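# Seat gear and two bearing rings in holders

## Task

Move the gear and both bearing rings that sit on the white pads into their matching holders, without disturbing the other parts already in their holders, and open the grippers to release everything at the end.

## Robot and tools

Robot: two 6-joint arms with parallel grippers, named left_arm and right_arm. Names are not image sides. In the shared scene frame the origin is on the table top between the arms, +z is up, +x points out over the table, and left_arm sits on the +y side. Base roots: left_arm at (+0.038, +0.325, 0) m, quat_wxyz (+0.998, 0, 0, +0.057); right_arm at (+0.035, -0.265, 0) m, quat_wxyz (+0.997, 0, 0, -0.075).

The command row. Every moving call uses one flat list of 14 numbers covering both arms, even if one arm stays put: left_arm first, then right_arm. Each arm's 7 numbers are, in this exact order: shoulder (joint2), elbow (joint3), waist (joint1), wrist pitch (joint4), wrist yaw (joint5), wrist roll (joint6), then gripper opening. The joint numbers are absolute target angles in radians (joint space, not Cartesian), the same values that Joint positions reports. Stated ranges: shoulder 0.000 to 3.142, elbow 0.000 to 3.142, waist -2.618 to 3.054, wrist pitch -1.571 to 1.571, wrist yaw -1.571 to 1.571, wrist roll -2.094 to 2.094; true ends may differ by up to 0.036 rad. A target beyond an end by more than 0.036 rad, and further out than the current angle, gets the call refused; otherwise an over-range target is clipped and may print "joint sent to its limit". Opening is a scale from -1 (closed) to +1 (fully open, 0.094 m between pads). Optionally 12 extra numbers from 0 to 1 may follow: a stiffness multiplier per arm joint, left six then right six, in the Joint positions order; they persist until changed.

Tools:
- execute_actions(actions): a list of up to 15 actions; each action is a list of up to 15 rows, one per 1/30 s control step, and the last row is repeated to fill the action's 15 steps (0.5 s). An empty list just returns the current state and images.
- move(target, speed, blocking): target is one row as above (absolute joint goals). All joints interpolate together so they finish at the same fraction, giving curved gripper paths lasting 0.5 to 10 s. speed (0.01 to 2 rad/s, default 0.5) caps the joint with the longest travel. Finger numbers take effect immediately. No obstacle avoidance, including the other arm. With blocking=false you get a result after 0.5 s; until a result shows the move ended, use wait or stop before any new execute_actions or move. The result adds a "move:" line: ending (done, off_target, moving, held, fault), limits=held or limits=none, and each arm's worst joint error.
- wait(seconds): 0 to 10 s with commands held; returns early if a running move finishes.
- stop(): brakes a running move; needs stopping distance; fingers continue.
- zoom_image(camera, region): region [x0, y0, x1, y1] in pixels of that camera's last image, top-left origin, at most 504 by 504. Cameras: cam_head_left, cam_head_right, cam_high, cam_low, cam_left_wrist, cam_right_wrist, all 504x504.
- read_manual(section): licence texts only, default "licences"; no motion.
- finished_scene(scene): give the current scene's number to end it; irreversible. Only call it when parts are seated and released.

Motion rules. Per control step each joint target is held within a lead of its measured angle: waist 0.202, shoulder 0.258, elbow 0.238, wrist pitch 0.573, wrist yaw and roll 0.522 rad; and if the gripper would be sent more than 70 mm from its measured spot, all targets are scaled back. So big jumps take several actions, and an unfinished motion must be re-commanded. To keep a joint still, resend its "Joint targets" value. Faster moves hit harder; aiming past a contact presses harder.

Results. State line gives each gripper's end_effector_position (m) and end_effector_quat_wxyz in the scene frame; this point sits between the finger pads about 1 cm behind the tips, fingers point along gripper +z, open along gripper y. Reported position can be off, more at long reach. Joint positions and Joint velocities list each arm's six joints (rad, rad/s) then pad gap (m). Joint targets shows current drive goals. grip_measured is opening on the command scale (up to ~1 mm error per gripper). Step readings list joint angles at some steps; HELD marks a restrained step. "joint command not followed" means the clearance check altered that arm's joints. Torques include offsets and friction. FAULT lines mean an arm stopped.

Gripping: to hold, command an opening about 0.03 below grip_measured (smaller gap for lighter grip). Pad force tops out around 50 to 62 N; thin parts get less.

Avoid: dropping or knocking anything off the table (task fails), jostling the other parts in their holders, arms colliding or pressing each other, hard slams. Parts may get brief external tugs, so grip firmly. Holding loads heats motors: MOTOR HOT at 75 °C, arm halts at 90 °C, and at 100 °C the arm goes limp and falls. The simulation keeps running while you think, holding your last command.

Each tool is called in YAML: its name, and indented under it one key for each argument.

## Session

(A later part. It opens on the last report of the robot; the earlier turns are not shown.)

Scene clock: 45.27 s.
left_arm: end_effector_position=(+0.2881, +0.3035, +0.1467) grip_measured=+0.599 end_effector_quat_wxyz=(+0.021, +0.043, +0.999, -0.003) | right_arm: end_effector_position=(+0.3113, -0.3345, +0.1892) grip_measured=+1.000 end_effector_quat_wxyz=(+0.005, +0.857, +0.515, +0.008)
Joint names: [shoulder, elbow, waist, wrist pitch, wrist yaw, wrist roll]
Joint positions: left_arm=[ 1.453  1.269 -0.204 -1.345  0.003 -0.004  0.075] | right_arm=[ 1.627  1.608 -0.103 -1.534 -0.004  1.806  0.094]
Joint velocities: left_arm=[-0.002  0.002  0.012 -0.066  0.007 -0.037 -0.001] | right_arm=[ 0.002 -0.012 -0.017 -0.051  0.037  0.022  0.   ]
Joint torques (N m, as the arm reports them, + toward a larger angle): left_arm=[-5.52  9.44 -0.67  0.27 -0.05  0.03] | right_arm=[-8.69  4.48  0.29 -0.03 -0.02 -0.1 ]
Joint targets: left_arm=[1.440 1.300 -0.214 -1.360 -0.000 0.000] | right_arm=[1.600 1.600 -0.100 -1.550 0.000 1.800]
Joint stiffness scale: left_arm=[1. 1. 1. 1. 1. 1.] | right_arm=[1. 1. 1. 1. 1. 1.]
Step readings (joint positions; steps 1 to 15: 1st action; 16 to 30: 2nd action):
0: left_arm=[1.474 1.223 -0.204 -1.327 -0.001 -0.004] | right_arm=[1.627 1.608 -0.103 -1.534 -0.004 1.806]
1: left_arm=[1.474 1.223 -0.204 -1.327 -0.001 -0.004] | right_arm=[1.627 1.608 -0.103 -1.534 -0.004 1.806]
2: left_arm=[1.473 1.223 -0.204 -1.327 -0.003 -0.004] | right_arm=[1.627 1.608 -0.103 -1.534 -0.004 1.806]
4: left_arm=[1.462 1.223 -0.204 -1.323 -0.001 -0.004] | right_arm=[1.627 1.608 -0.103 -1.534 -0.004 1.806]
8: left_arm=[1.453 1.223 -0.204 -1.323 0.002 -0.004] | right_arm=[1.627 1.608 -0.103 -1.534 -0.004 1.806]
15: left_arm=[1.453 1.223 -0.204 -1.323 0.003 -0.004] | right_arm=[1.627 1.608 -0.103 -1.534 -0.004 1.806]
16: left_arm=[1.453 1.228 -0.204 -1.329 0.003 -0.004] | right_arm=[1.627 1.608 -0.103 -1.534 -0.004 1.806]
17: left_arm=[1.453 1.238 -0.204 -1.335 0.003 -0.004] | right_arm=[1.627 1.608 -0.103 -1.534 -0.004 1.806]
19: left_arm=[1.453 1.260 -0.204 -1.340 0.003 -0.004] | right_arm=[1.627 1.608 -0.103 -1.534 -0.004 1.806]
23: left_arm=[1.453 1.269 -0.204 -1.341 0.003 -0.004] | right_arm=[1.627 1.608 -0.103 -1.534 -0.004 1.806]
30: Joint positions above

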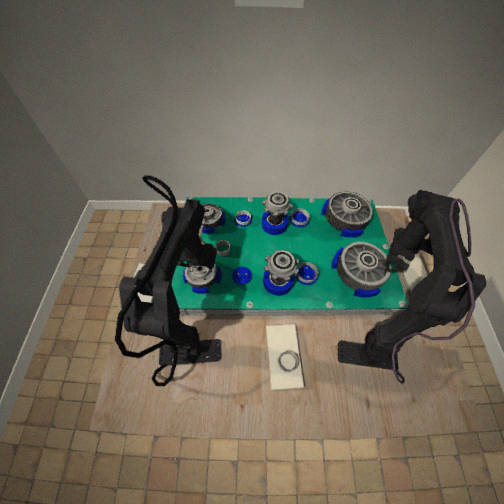

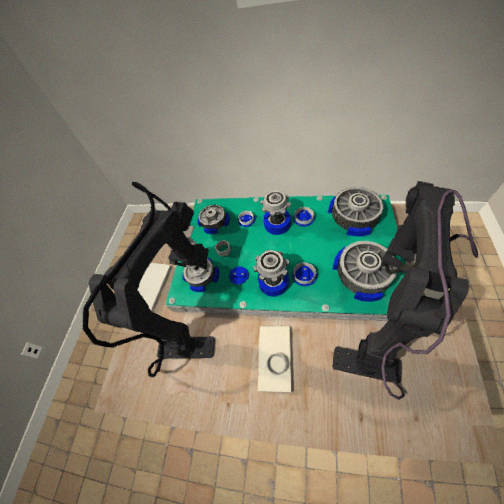

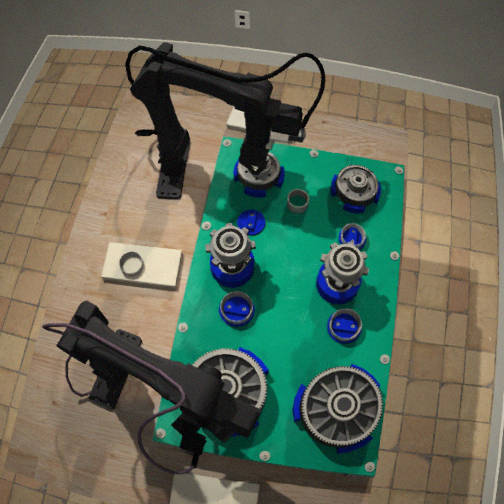

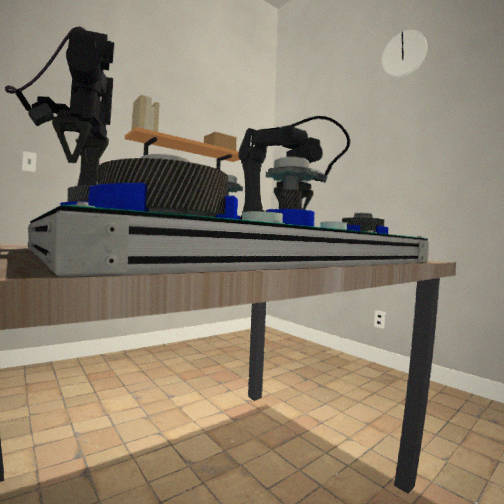

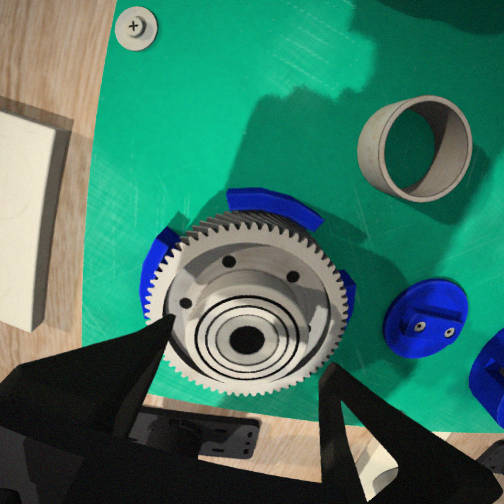

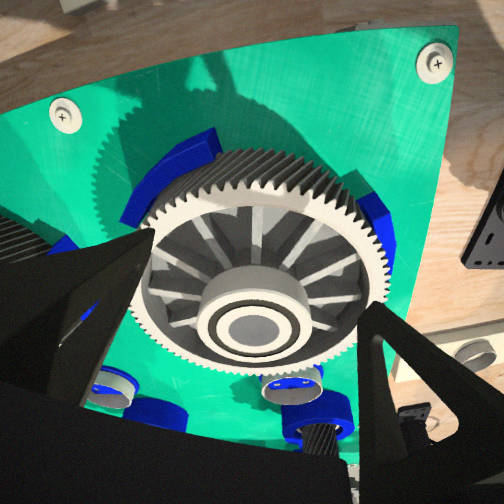

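move:
  target: [1.29,1.36,-0.6,-1.545,0,-0.3,1,1.6,1.6,-0.1,-1.55,0,1.8,1]
  speed: 0.7

zoom_image:
  camera: "cam_high"
  region: [200, 120, 400, 240]

zoom_image:
  camera: "cam_head_right"
  region: [150, 190, 270, 310]

Scene clock: 47.33 s.
left_arm: end_effector_position=(+0.2248, +0.2293, +0.1903) grip_measured=+1.000 end_effector_quat_wxyz=(+0.027, +0.093, +0.995, -0.013) | right_arm: end_effector_position=(+0.3113, -0.3345, +0.1892) grip_measured=+1.000 end_effector_quat_wxyz=(+0.005, +0.857, +0.515, +0.008)
Joint names: [shoulder, elbow, waist, wrist pitch, wrist yaw, wrist roll]
Joint positions: left_arm=[ 1.309  1.328 -0.593 -1.531  0.003 -0.291  0.094] | right_arm=[ 1.627  1.608 -0.103 -1.534 -0.004  1.806  0.094]
Joint velocities: left_arm=[ 0.002 -0.012 -0.012  0.066 -0.066 -0.037  0.   ] | right_arm=[-0.022 -0.017  0.012 -0.051 -0.037  0.022  0.   ]
Joint torques (N m, as the arm reports them, + toward a larger angle): left_arm=[-4.7   9.22 -0.59  0.3  -0.05 -0.12] | right_arm=[-8.64  4.46  0.25 -0.02 -0.01 -0.08]
Joint targets: left_arm=[1.290 1.360 -0.600 -1.545 -0.000 -0.300] | right_arm=[1.600 1.600 -0.100 -1.550 0.000 1.800]
Joint stiffness scale: left_arm=[1. 1. 1. 1. 1. 1.] | right_arm=[1. 1. 1. 1. 1. 1.]
move: off_target (left_arm, right_arm); limits=none; left_arm: farthest joint: the elbow, 0.032 radians from its target (0.091 radians at the start); right_arm: farthest joint: the shoulder, 0.027 radians from its target (0.027 radians at the start)

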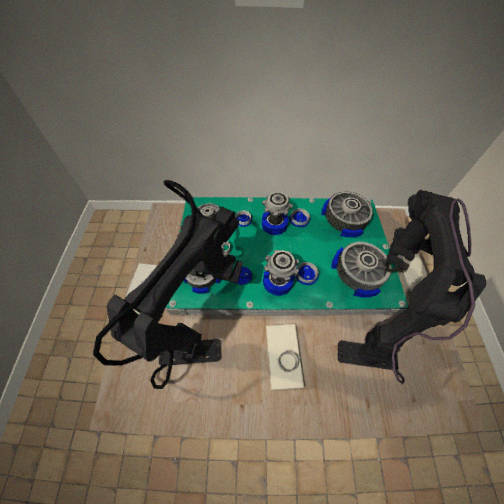

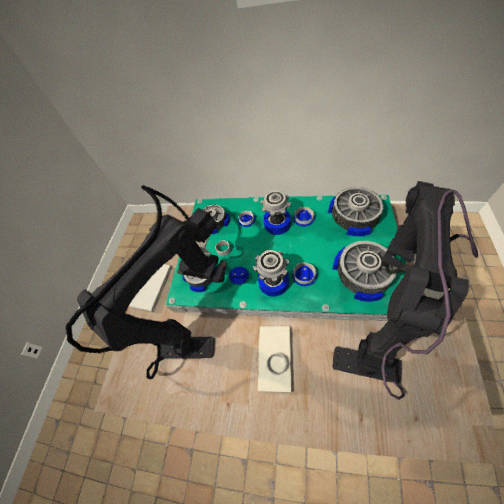

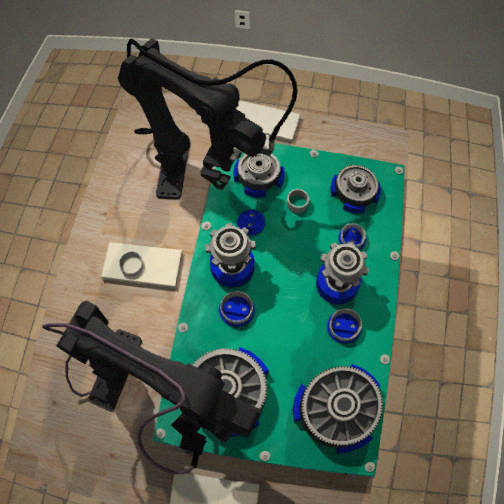

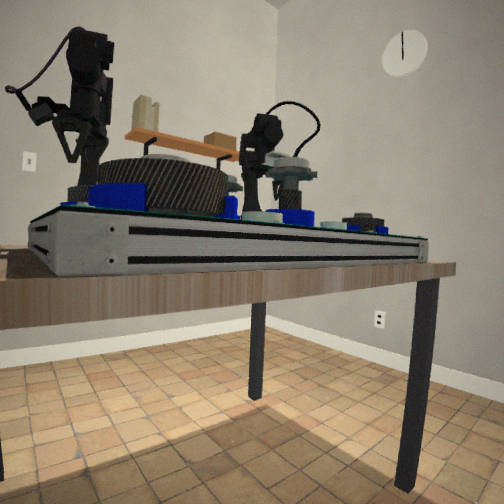

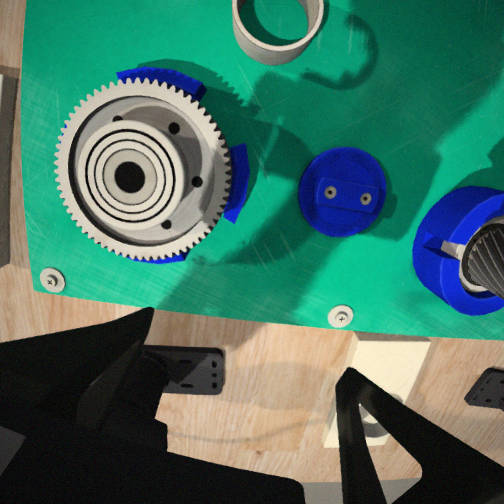

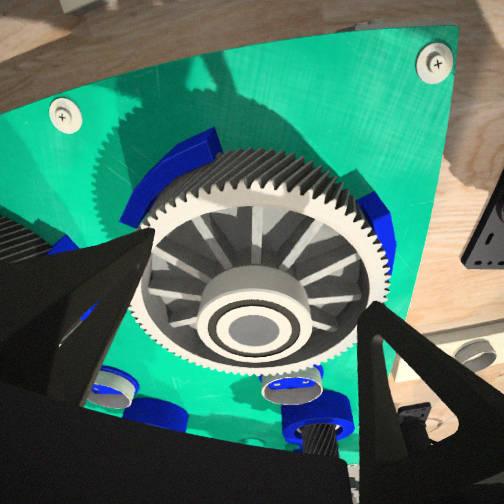

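Region (200, 120, 400, 240) of cam_high's 504x504 image, scaled by 2.520, with more detail than that image has; it fills the top 302 rows of this view, and the rest is white.

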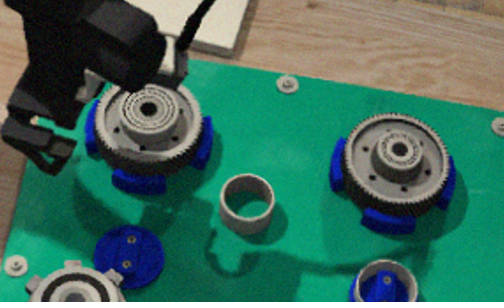

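Region (150, 190, 270, 310) of cam_head_right's 504x504 image, scaled by 4.200, with more detail than that image has.

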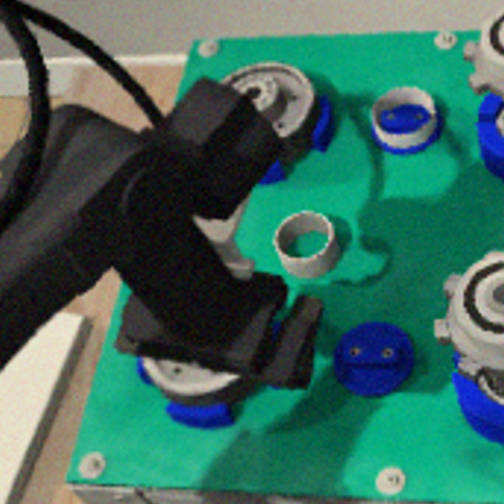

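move:
  target: [1.33,1.38,-1.3,-1.53,0,-0.6,1,1.6,1.6,-0.1,-1.55,0,1.8,1]
  speed: 0.9

move:
  target: [1.80,1.46,-1.747,-1.21,0,-0.6,1,1.6,1.6,-0.1,-1.55,0,1.8,1]
  speed: 0.7

Scene clock: 49.33 s.
left_arm: end_effector_position=(+0.1201, +0.1279, +0.1925) grip_measured=+1.000 end_effector_quat_wxyz=(+0.018, +0.289, +0.957, -0.027) | right_arm: end_effector_position=(+0.3113, -0.3345, +0.1892) grip_measured=+1.000 end_effector_quat_wxyz=(+0.005, +0.857, +0.515, +0.008)
Joint names: [shoulder, elbow, waist, wrist pitch, wrist yaw, wrist roll]
Joint positions: left_arm=[ 1.321  1.345 -1.293 -1.531  0.005 -0.591  0.094] | right_arm=[ 1.627  1.608 -0.103 -1.534 -0.004  1.806  0.094]
Joint velocities: left_arm=[ 0.012 -0.007  0.017 -0.081  0.007  0.022  0.   ] | right_arm=[-0.017 -0.002 -0.017 -0.022  0.007  0.007  0.   ]
Joint torques (N m, as the arm reports them, + toward a larger angle): left_arm=[-2.67  9.45 -0.56  0.5  -0.08 -0.12] | right_arm=[-8.69  4.47  0.3  -0.02  0.   -0.08]
Joint targets: left_arm=[1.330 1.380 -1.300 -1.530 -0.000 -0.600] | right_arm=[1.600 1.600 -0.100 -1.550 0.000 1.800]
Joint stiffness scale: left_arm=[1. 1. 1. 1. 1. 1.] | right_arm=[1. 1. 1. 1. 1. 1.]
move: off_target (left_arm, right_arm); limits=none; left_arm: farthest joint: the elbow, 0.035 radians from its target (0.052 radians at the start); right_arm: farthest joint: the shoulder, 0.027 radians from its target (0.027 radians at the start)

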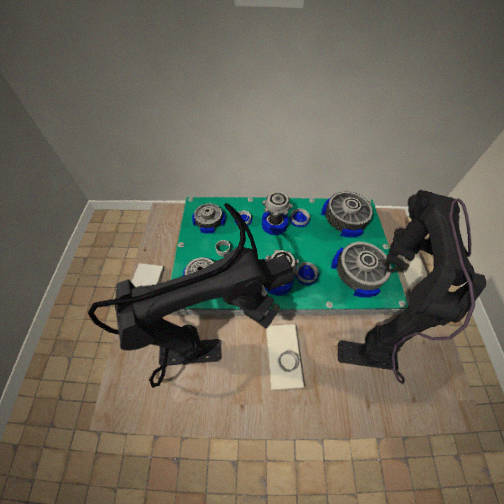

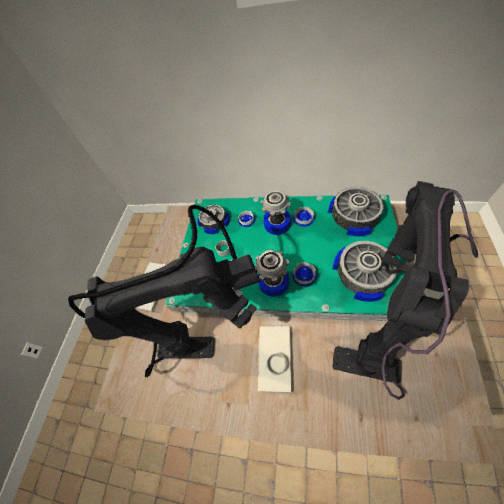

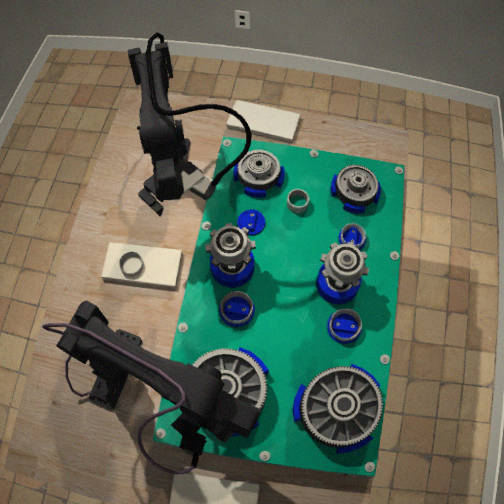

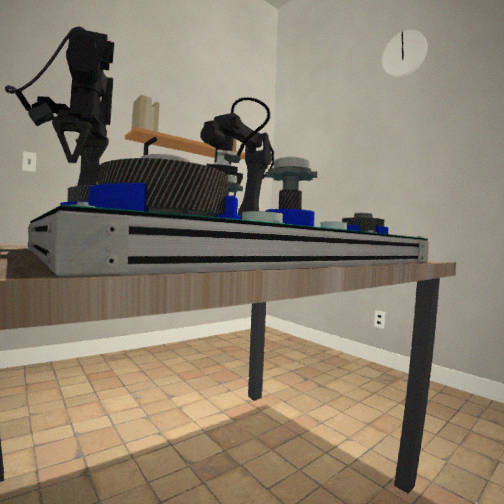

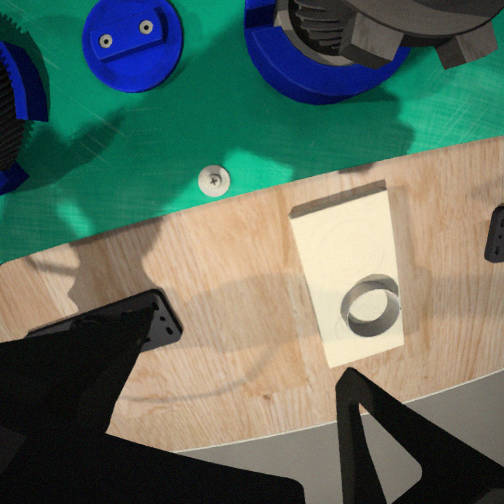

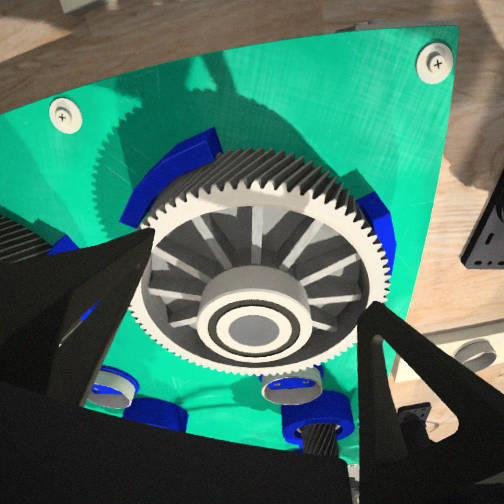

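Scene clock: 50.70 s.
left_arm: end_effector_position=(+0.0180, +0.0053, +0.0903) grip_measured=+1.000 end_effector_quat_wxyz=(-0.012, +0.497, +0.867, +0.018) | right_arm: end_effector_position=(+0.3113, -0.3345, +0.1892) grip_measured=+1.000 end_effector_quat_wxyz=(+0.005, +0.857, +0.515, +0.008)
Joint names: [shoulder, elbow, waist, wrist pitch, wrist yaw, wrist roll]
Joint positions: left_arm=[ 1.808  1.422 -1.748 -1.227  0.007 -0.591  0.094] | right_arm=[ 1.627  1.608 -0.103 -1.534 -0.004  1.806  0.094]
Joint velocities: left_arm=[ 0.007  0.002 -0.002 -0.051  0.066 -0.051  0.   ] | right_arm=[ 0.017  0.012 -0.012  0.037 -0.037 -0.007  0.   ]
Joint torques (N m, as the arm reports them, + toward a larger angle): left_arm=[-7.71  9.8   0.13  0.47 -0.07 -0.14] | right_arm=[-8.63  4.48  0.29 -0.01 -0.01 -0.1 ]
Joint targets: left_arm=[1.800 1.460 -1.747 -1.210 0.000 -0.600] | right_arm=[1.600 1.600 -0.100 -1.550 -0.000 1.800]
Joint stiffness scale: left_arm=[1. 1. 1. 1. 1. 1.] | right_arm=[1. 1. 1. 1. 1. 1.]
move: off_target (left_arm, right_arm); limits=none; left_arm: farthest joint: the elbow, 0.038 radians from its target (0.115 radians at the start); right_arm: farthest joint: the shoulder, 0.027 radians from its target (0.027 radians at the start)

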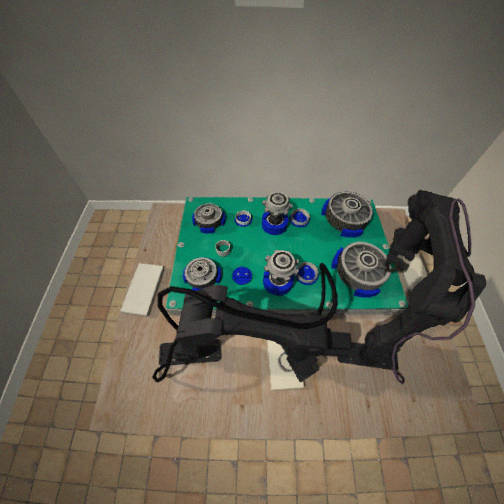

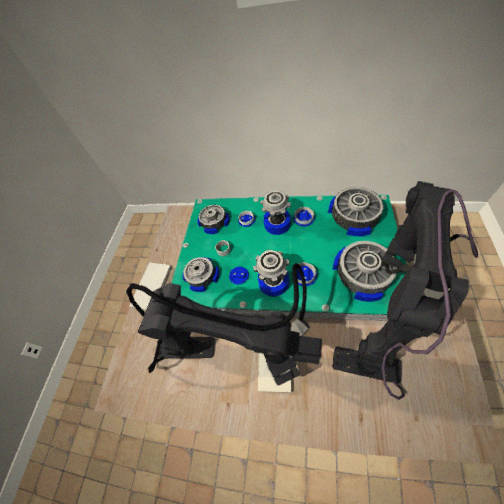

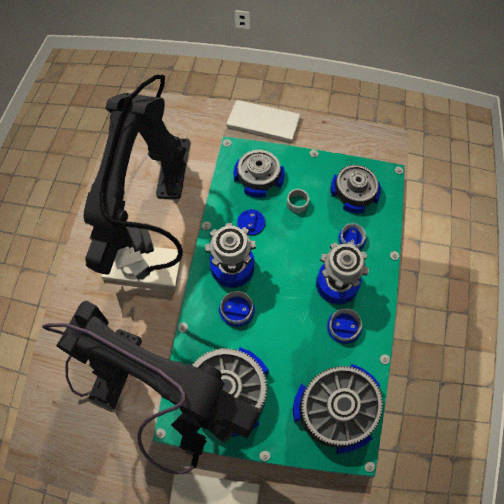

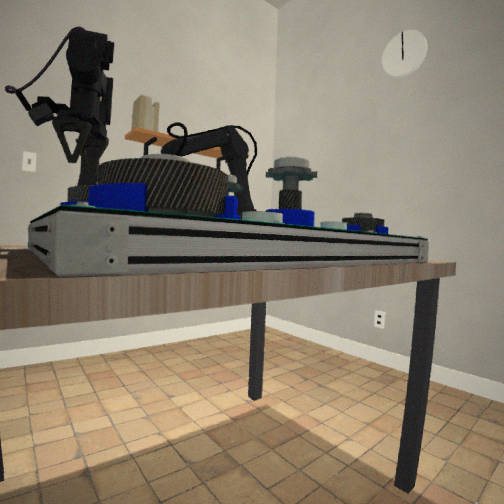

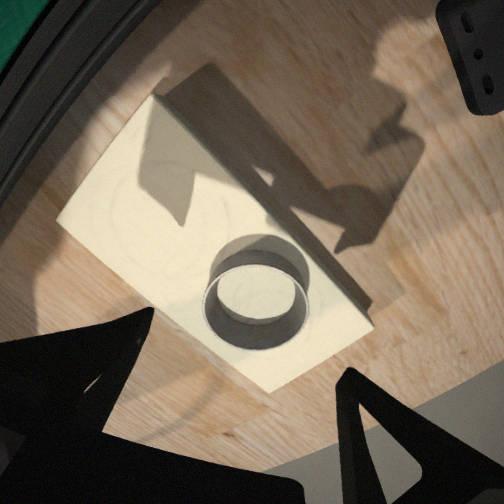

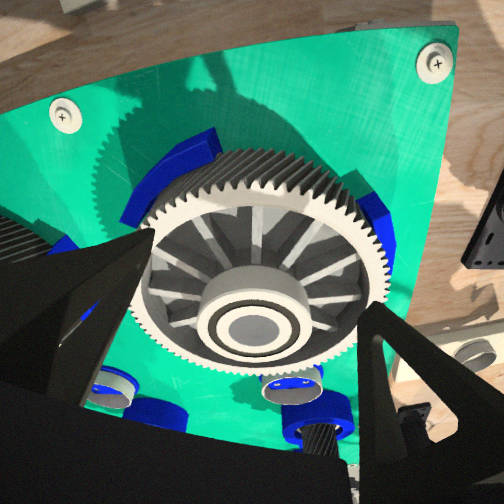

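move:
  target: [1.80,1.215,-1.77,-0.97,0,-0.6,1,1.6,1.6,-0.1,-1.55,0,1.8,1]
  speed: 0.4

Scene clock: 53.00 s.
left_arm: end_effector_position=(+0.0138, +0.0060, +0.0427) grip_measured=+1.000 end_effector_quat_wxyz=(-0.002, +0.503, +0.864, -0.003) | right_arm: end_effector_position=(+0.3113, -0.3345, +0.1892) grip_measured=+1.000 end_effector_quat_wxyz=(+0.005, +0.857, +0.515, +0.008)
Joint names: [shoulder, elbow, waist, wrist pitch, wrist yaw, wrist roll]
Joint positions: left_arm=[ 1.808  1.228 -1.761 -0.988  0.007 -0.591  0.094] | right_arm=[ 1.627  1.608 -0.103 -1.534 -0.004  1.806  0.094]
Joint velocities: left_arm=[-0.017 -0.017 -0.012  0.051 -0.037  0.007  0.   ] | right_arm=[-0.002  0.002 -0.012 -0.007 -0.007 -0.037  0.   ]
Joint torques (N m, as the arm reports them, + toward a larger angle): left_arm=[-7.63  5.05 -0.75  0.54 -0.11 -0.13] | right_arm=[-8.61  4.48  0.29 -0.02 -0.01 -0.07]
Joint targets: left_arm=[1.800 1.215 -1.770 -0.970 0.000 -0.600] | right_arm=[1.600 1.600 -0.100 -1.550 -0.000 1.800]
Joint stiffness scale: left_arm=[1. 1. 1. 1. 1. 1.] | right_arm=[1. 1. 1. 1. 1. 1.]
move: off_target (right_arm); limits=none; left_arm: farthest joint: the wrist pitch, 0.018 radians from its target (0.257 radians at the start); right_arm: farthest joint: the shoulder, 0.027 radians from its target (0.027 radians at the start)

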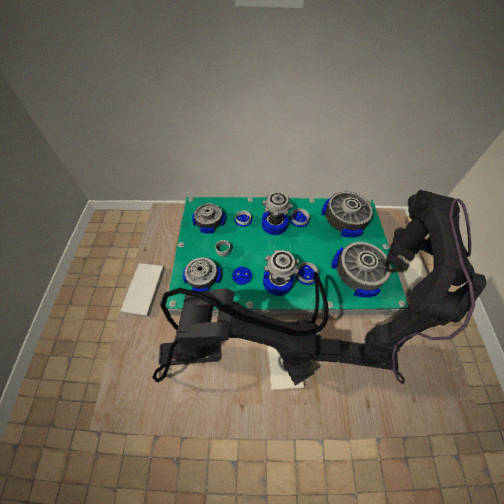

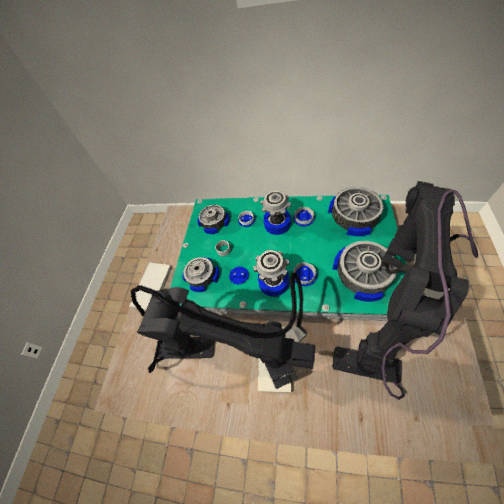

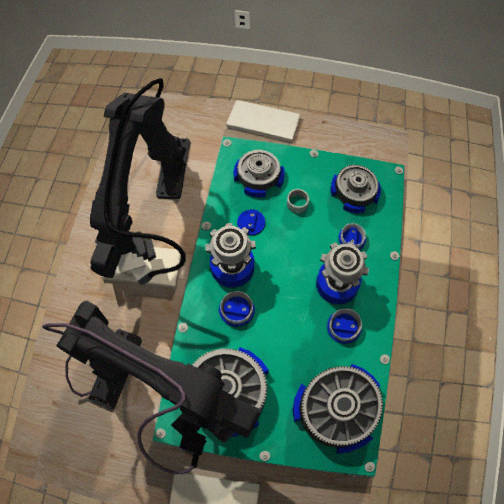

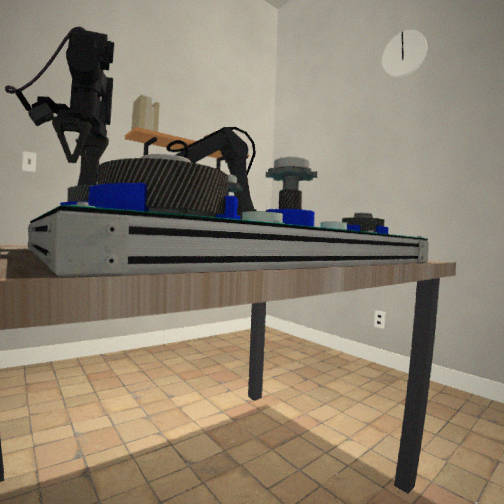

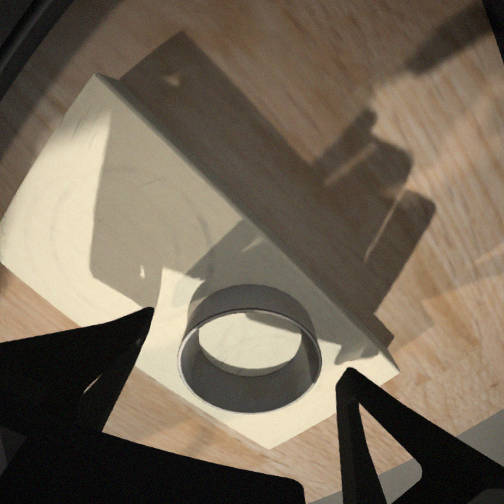

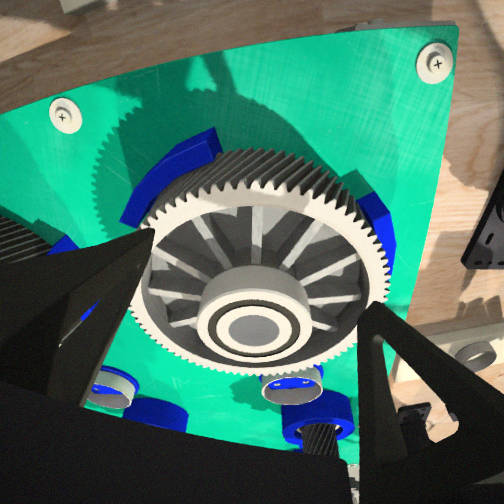

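execute_actions:
  actions:
    - [[1.80,1.205,-1.77,-0.96,0,-0.6,0.6,1.6,1.6,-0.1,-1.55,0,1.8,1],[1.80,1.205,-1.77,-0.96,0,-0.6,0.5,1.6,1.6,-0.1,-1.55,0,1.8,1],[1.80,1.205,-1.77,-0.96,0,-0.6,0.4,1.6,1.6,-0.1,-1.55,0,1.8,1],[1.80,1.205,-1.77,-0.96,0,-0.6,0.4,1.6,1.6,-0.1,-1.55,0,1.8,1],[1.80,1.205,-1.77,-0.96,0,-0.6,0.35,1.6,1.6,-0.1,-1.55,0,1.8,1],[1.80,1.205,-1.77,-0.96,0,-0.6,0.35,1.6,1.6,-0.1,-1.55,0,1.8,1],[1.80,1.205,-1.77,-0.96,0,-0.6,0.32,1.6,1.6,-0.1,-1.55,0,1.8,1],[1.80,1.205,-1.77,-0.96,0,-0.6,0.30,1.6,1.6,-0.1,-1.55,0,1.8,1],[1.80,1.205,-1.77,-0.96,0,-0.6,0.28,1.6,1.6,-0.1,-1.55,0,1.8,1],[1.80,1.205,-1.77,-0.96,0,-0.6,0.245,1.6,1.6,-0.1,-1.55,0,1.8,1]]

Scene clock: 54.07 s.
left_arm: end_effector_position=(+0.0137, +0.0037, +0.0427) grip_measured=+0.287 end_effector_quat_wxyz=(-0.000, +0.503, +0.864, -0.007) | right_arm: end_effector_position=(+0.3113, -0.3345, +0.1892) grip_measured=+1.000 end_effector_quat_wxyz=(+0.005, +0.857, +0.515, +0.008)
Joint names: [shoulder, elbow, waist, wrist pitch, wrist yaw, wrist roll]
Joint positions: left_arm=[ 1.808  1.228 -1.761 -0.978  0.006 -0.591  0.06 ] | right_arm=[ 1.627  1.608 -0.103 -1.534 -0.004  1.806  0.094]
Joint velocities: left_arm=[-0.007 -0.007 -0.012  0.022 -0.007 -0.051 -0.001] | right_arm=[-0.002  0.007  0.007  0.022 -0.066 -0.022  0.   ]
Joint torques (N m, as the arm reports them, + toward a larger angle): left_arm=[-7.62  4.22 -0.69  0.59 -0.09 -0.11] | right_arm=[-8.67  4.47  0.3  -0.02  0.   -0.08]
Joint targets: left_arm=[1.800 1.205 -1.770 -0.960 -0.000 -0.600] | right_arm=[1.600 1.600 -0.100 -1.550 0.000 1.800]
Joint stiffness scale: left_arm=[1. 1. 1. 1. 1. 1.] | right_arm=[1. 1. 1. 1. 1. 1.]
Step readings (joint positions):
0: left_arm=[1.808 1.228 -1.761 -0.987 0.007 -0.591] | right_arm=[1.627 1.608 -0.103 -1.534 -0.004 1.806]
1: left_arm=[1.808 1.228 -1.761 -0.986 0.007 -0.591] | right_arm=[1.627 1.608 -0.103 -1.534 -0.004 1.806]
2: left_arm=[1.808 1.228 -1.761 -0.984 0.007 -0.591] | right_arm=[1.627 1.608 -0.103 -1.534 -0.004 1.806]
4: left_arm=[1.808 1.228 -1.761 -0.981 0.007 -0.591] | right_arm=[1.627 1.608 -0.103 -1.534 -0.004 1.806]
8: left_arm=[1.808 1.228 -1.761 -0.979 0.006 -0.591] | right_arm=[1.627 1.608 -0.103 -1.534 -0.004 1.806]
15: Joint positions above

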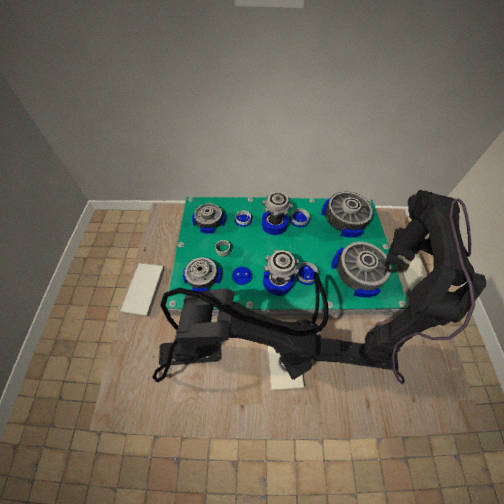

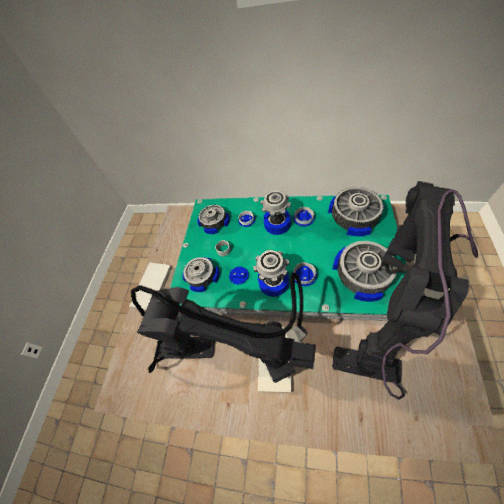

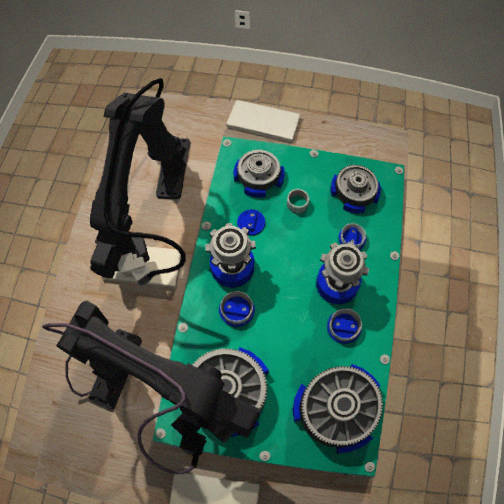

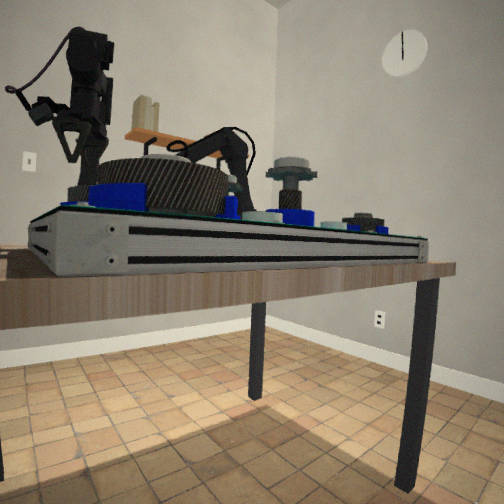

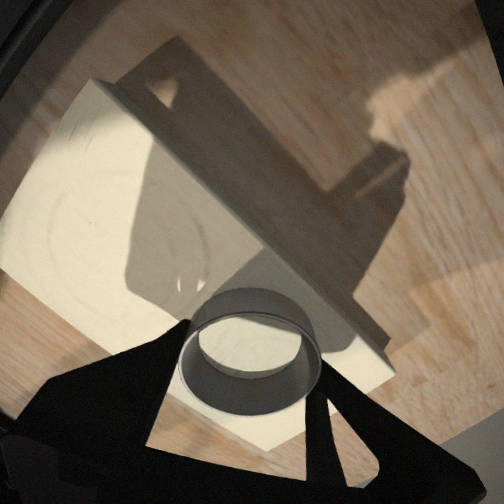

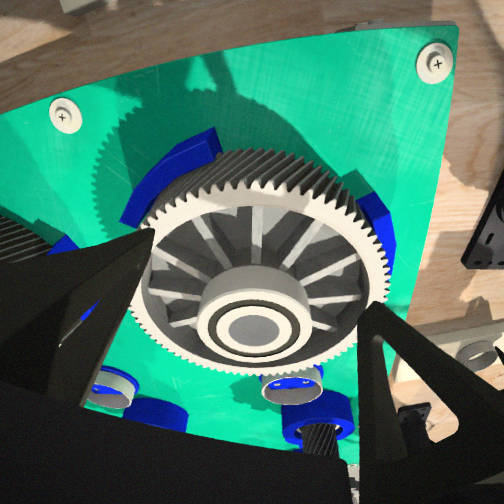

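move:
  target: [1.30,1.36,-1.05,-1.545,0,-0.6,0.245,1.6,1.6,-0.1,-1.55,0,1.8,1]
  speed: 0.7

move:
  target: [1.67,1.39,-0.70,-1.235,0,-0.6,0.245,1.6,1.6,-0.1,-1.55,0,1.8,1]
  speed: 0.5

zoom_image:
  camera: "cam_left_wrist"
  region: [150, 220, 370, 440]

Scene clock: 56.63 s.
left_arm: end_effector_position=(+0.1624, +0.1555, +0.1885) grip_measured=+0.287 end_effector_quat_wxyz=(+0.017, +0.174, +0.984, -0.019) | right_arm: end_effector_position=(+0.3113, -0.3345, +0.1892) grip_measured=+1.000 end_effector_quat_wxyz=(+0.005, +0.857, +0.515, +0.008)
Joint names: [shoulder, elbow, waist, wrist pitch, wrist yaw, wrist roll]
Joint positions: left_arm=[ 1.317  1.327 -1.057 -1.53   0.003 -0.592  0.06 ] | right_arm=[ 1.627  1.608 -0.103 -1.534 -0.004  1.806  0.094]
Joint velocities: left_arm=[ 0.002  0.022 -0.007 -0.081 -0.051  0.007 -0.001] | right_arm=[ 0.012  0.002  0.007 -0.022 -0.007 -0.051  0.   ]
Joint torques (N m, as the arm reports them, + toward a larger angle): left_arm=[-4.67  9.28  0.59  0.3  -0.05 -0.12] | right_arm=[-8.65  4.42  0.34 -0.02 -0.01 -0.08]
Joint targets: left_arm=[1.300 1.360 -1.050 -1.545 -0.000 -0.600] | right_arm=[1.600 1.600 -0.100 -1.550 -0.000 1.800]
Joint stiffness scale: left_arm=[1. 1. 1. 1. 1. 1.] | right_arm=[1. 1. 1. 1. 1. 1.]
move: off_target (left_arm, right_arm); limits=none; left_arm: farthest joint: the elbow, 0.033 radians from its target (0.132 radians at the start); right_arm: farthest joint: the shoulder, 0.027 radians from its target (0.027 radians at the start)

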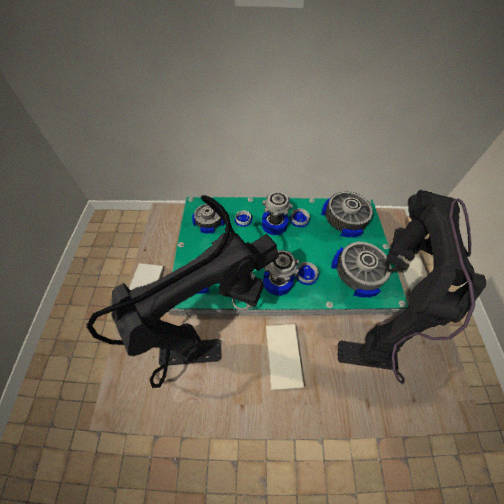

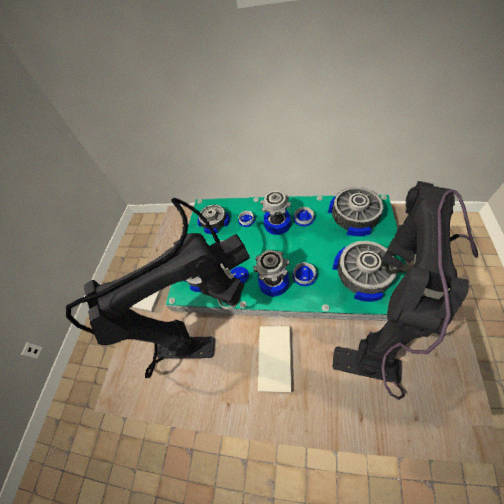

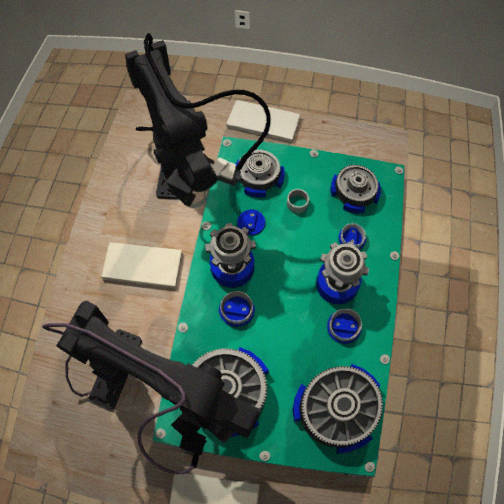

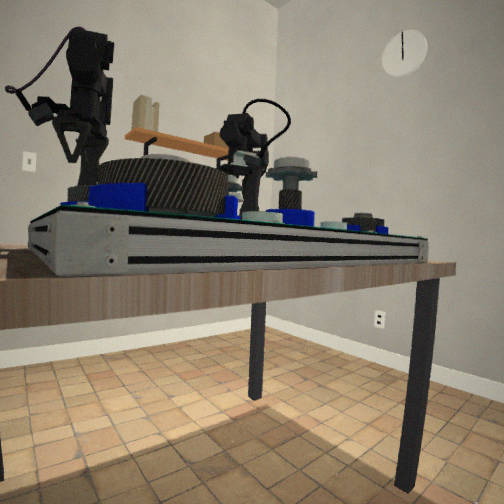

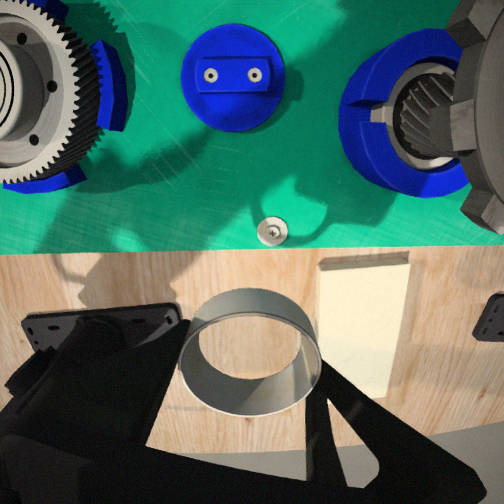

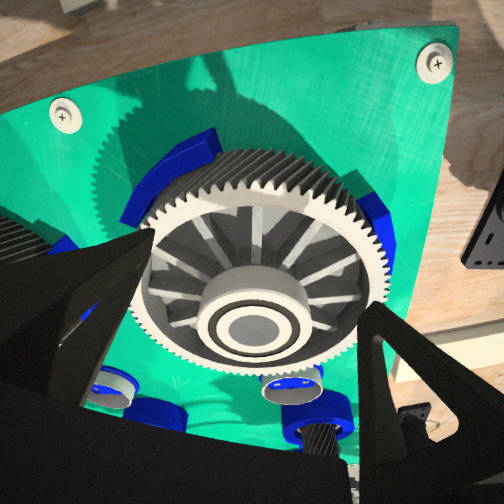

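Scene clock: 57.97 s.
left_arm: end_effector_position=(+0.2855, +0.1609, +0.1112) grip_measured=+0.287 end_effector_quat_wxyz=(-0.004, -0.002, +1.000, -0.000) | right_arm: end_effector_position=(+0.3113, -0.3345, +0.1892) grip_measured=+1.000 end_effector_quat_wxyz=(+0.005, +0.857, +0.515, +0.008)
Joint names: [shoulder, elbow, waist, wrist pitch, wrist yaw, wrist roll]
Joint positions: left_arm=[ 1.676  1.35  -0.702 -1.252  0.005 -0.592  0.06 ] | right_arm=[ 1.627  1.608 -0.103 -1.534 -0.004  1.806  0.094]
Joint velocities: left_arm=[-0.002  0.002 -0.002  0.007  0.022 -0.022  0.   ] | right_arm=[-0.002 -0.017 -0.022  0.051  0.037  0.051  0.   ]
Joint torques (N m, as the arm reports them, + toward a larger angle): left_arm=[-6.66  9.98  0.17  0.54 -0.06 -0.13] | right_arm=[-8.69  4.46  0.27 -0.03 -0.01 -0.09]
Joint targets: left_arm=[1.670 1.390 -0.700 -1.235 -0.000 -0.600] | right_arm=[1.600 1.600 -0.100 -1.550 -0.000 1.800]
Joint stiffness scale: left_arm=[1. 1. 1. 1. 1. 1.] | right_arm=[1. 1. 1. 1. 1. 1.]
move: off_target (left_arm, right_arm); limits=none; left_arm: farthest joint: the elbow, 0.040 radians from its target (0.063 radians at the start); right_arm: farthest joint: the shoulder, 0.027 radians from its target (0.027 radians at the start)

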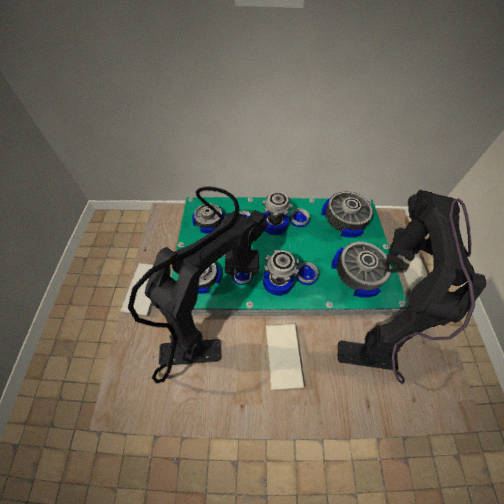

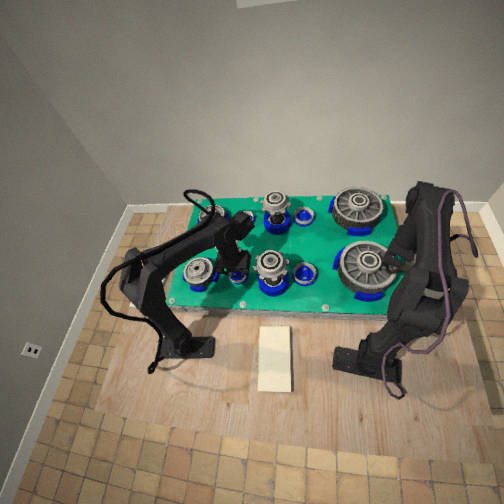

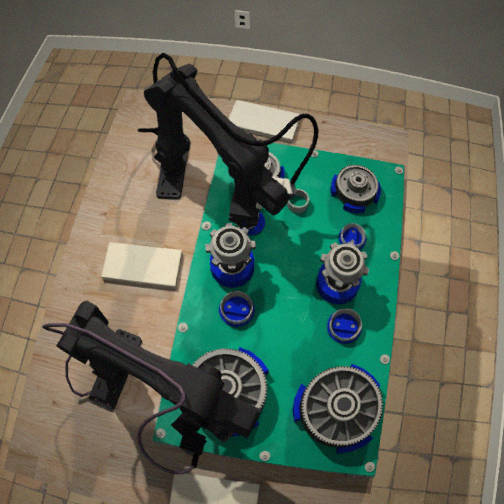

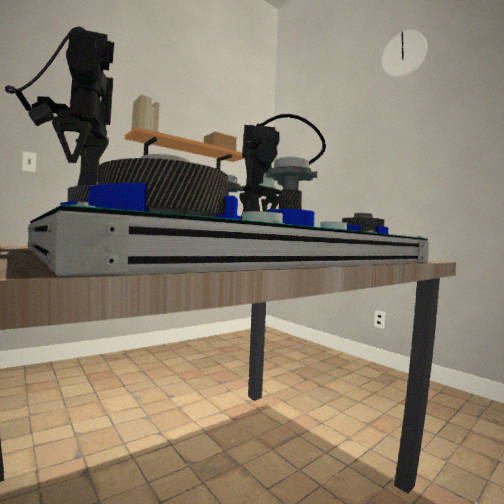

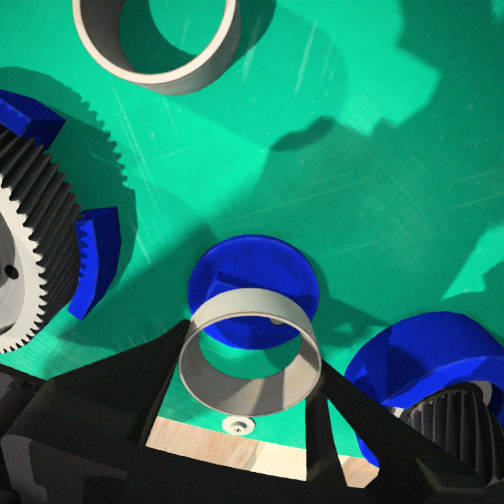

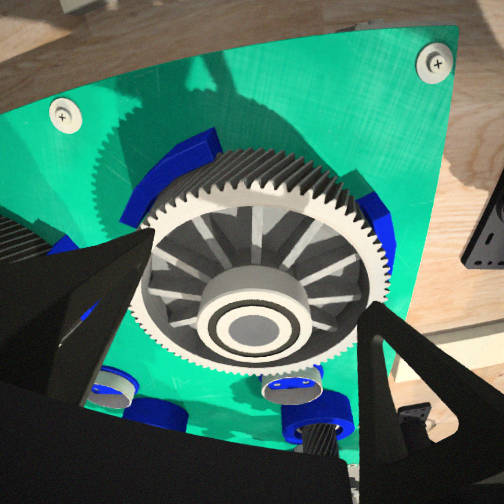

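Region (150, 220, 370, 440) of cam_left_wrist's 504x504 image, scaled by 2.291, with more detail than that image has.

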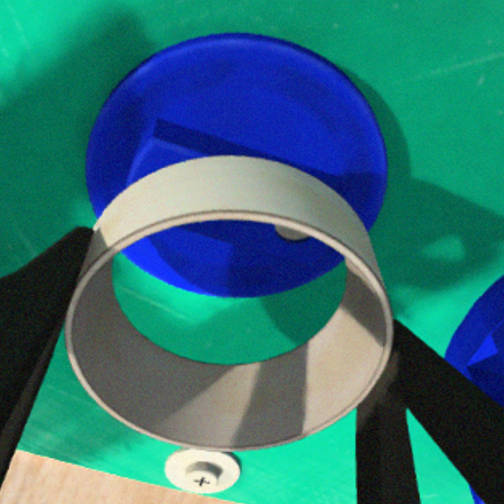

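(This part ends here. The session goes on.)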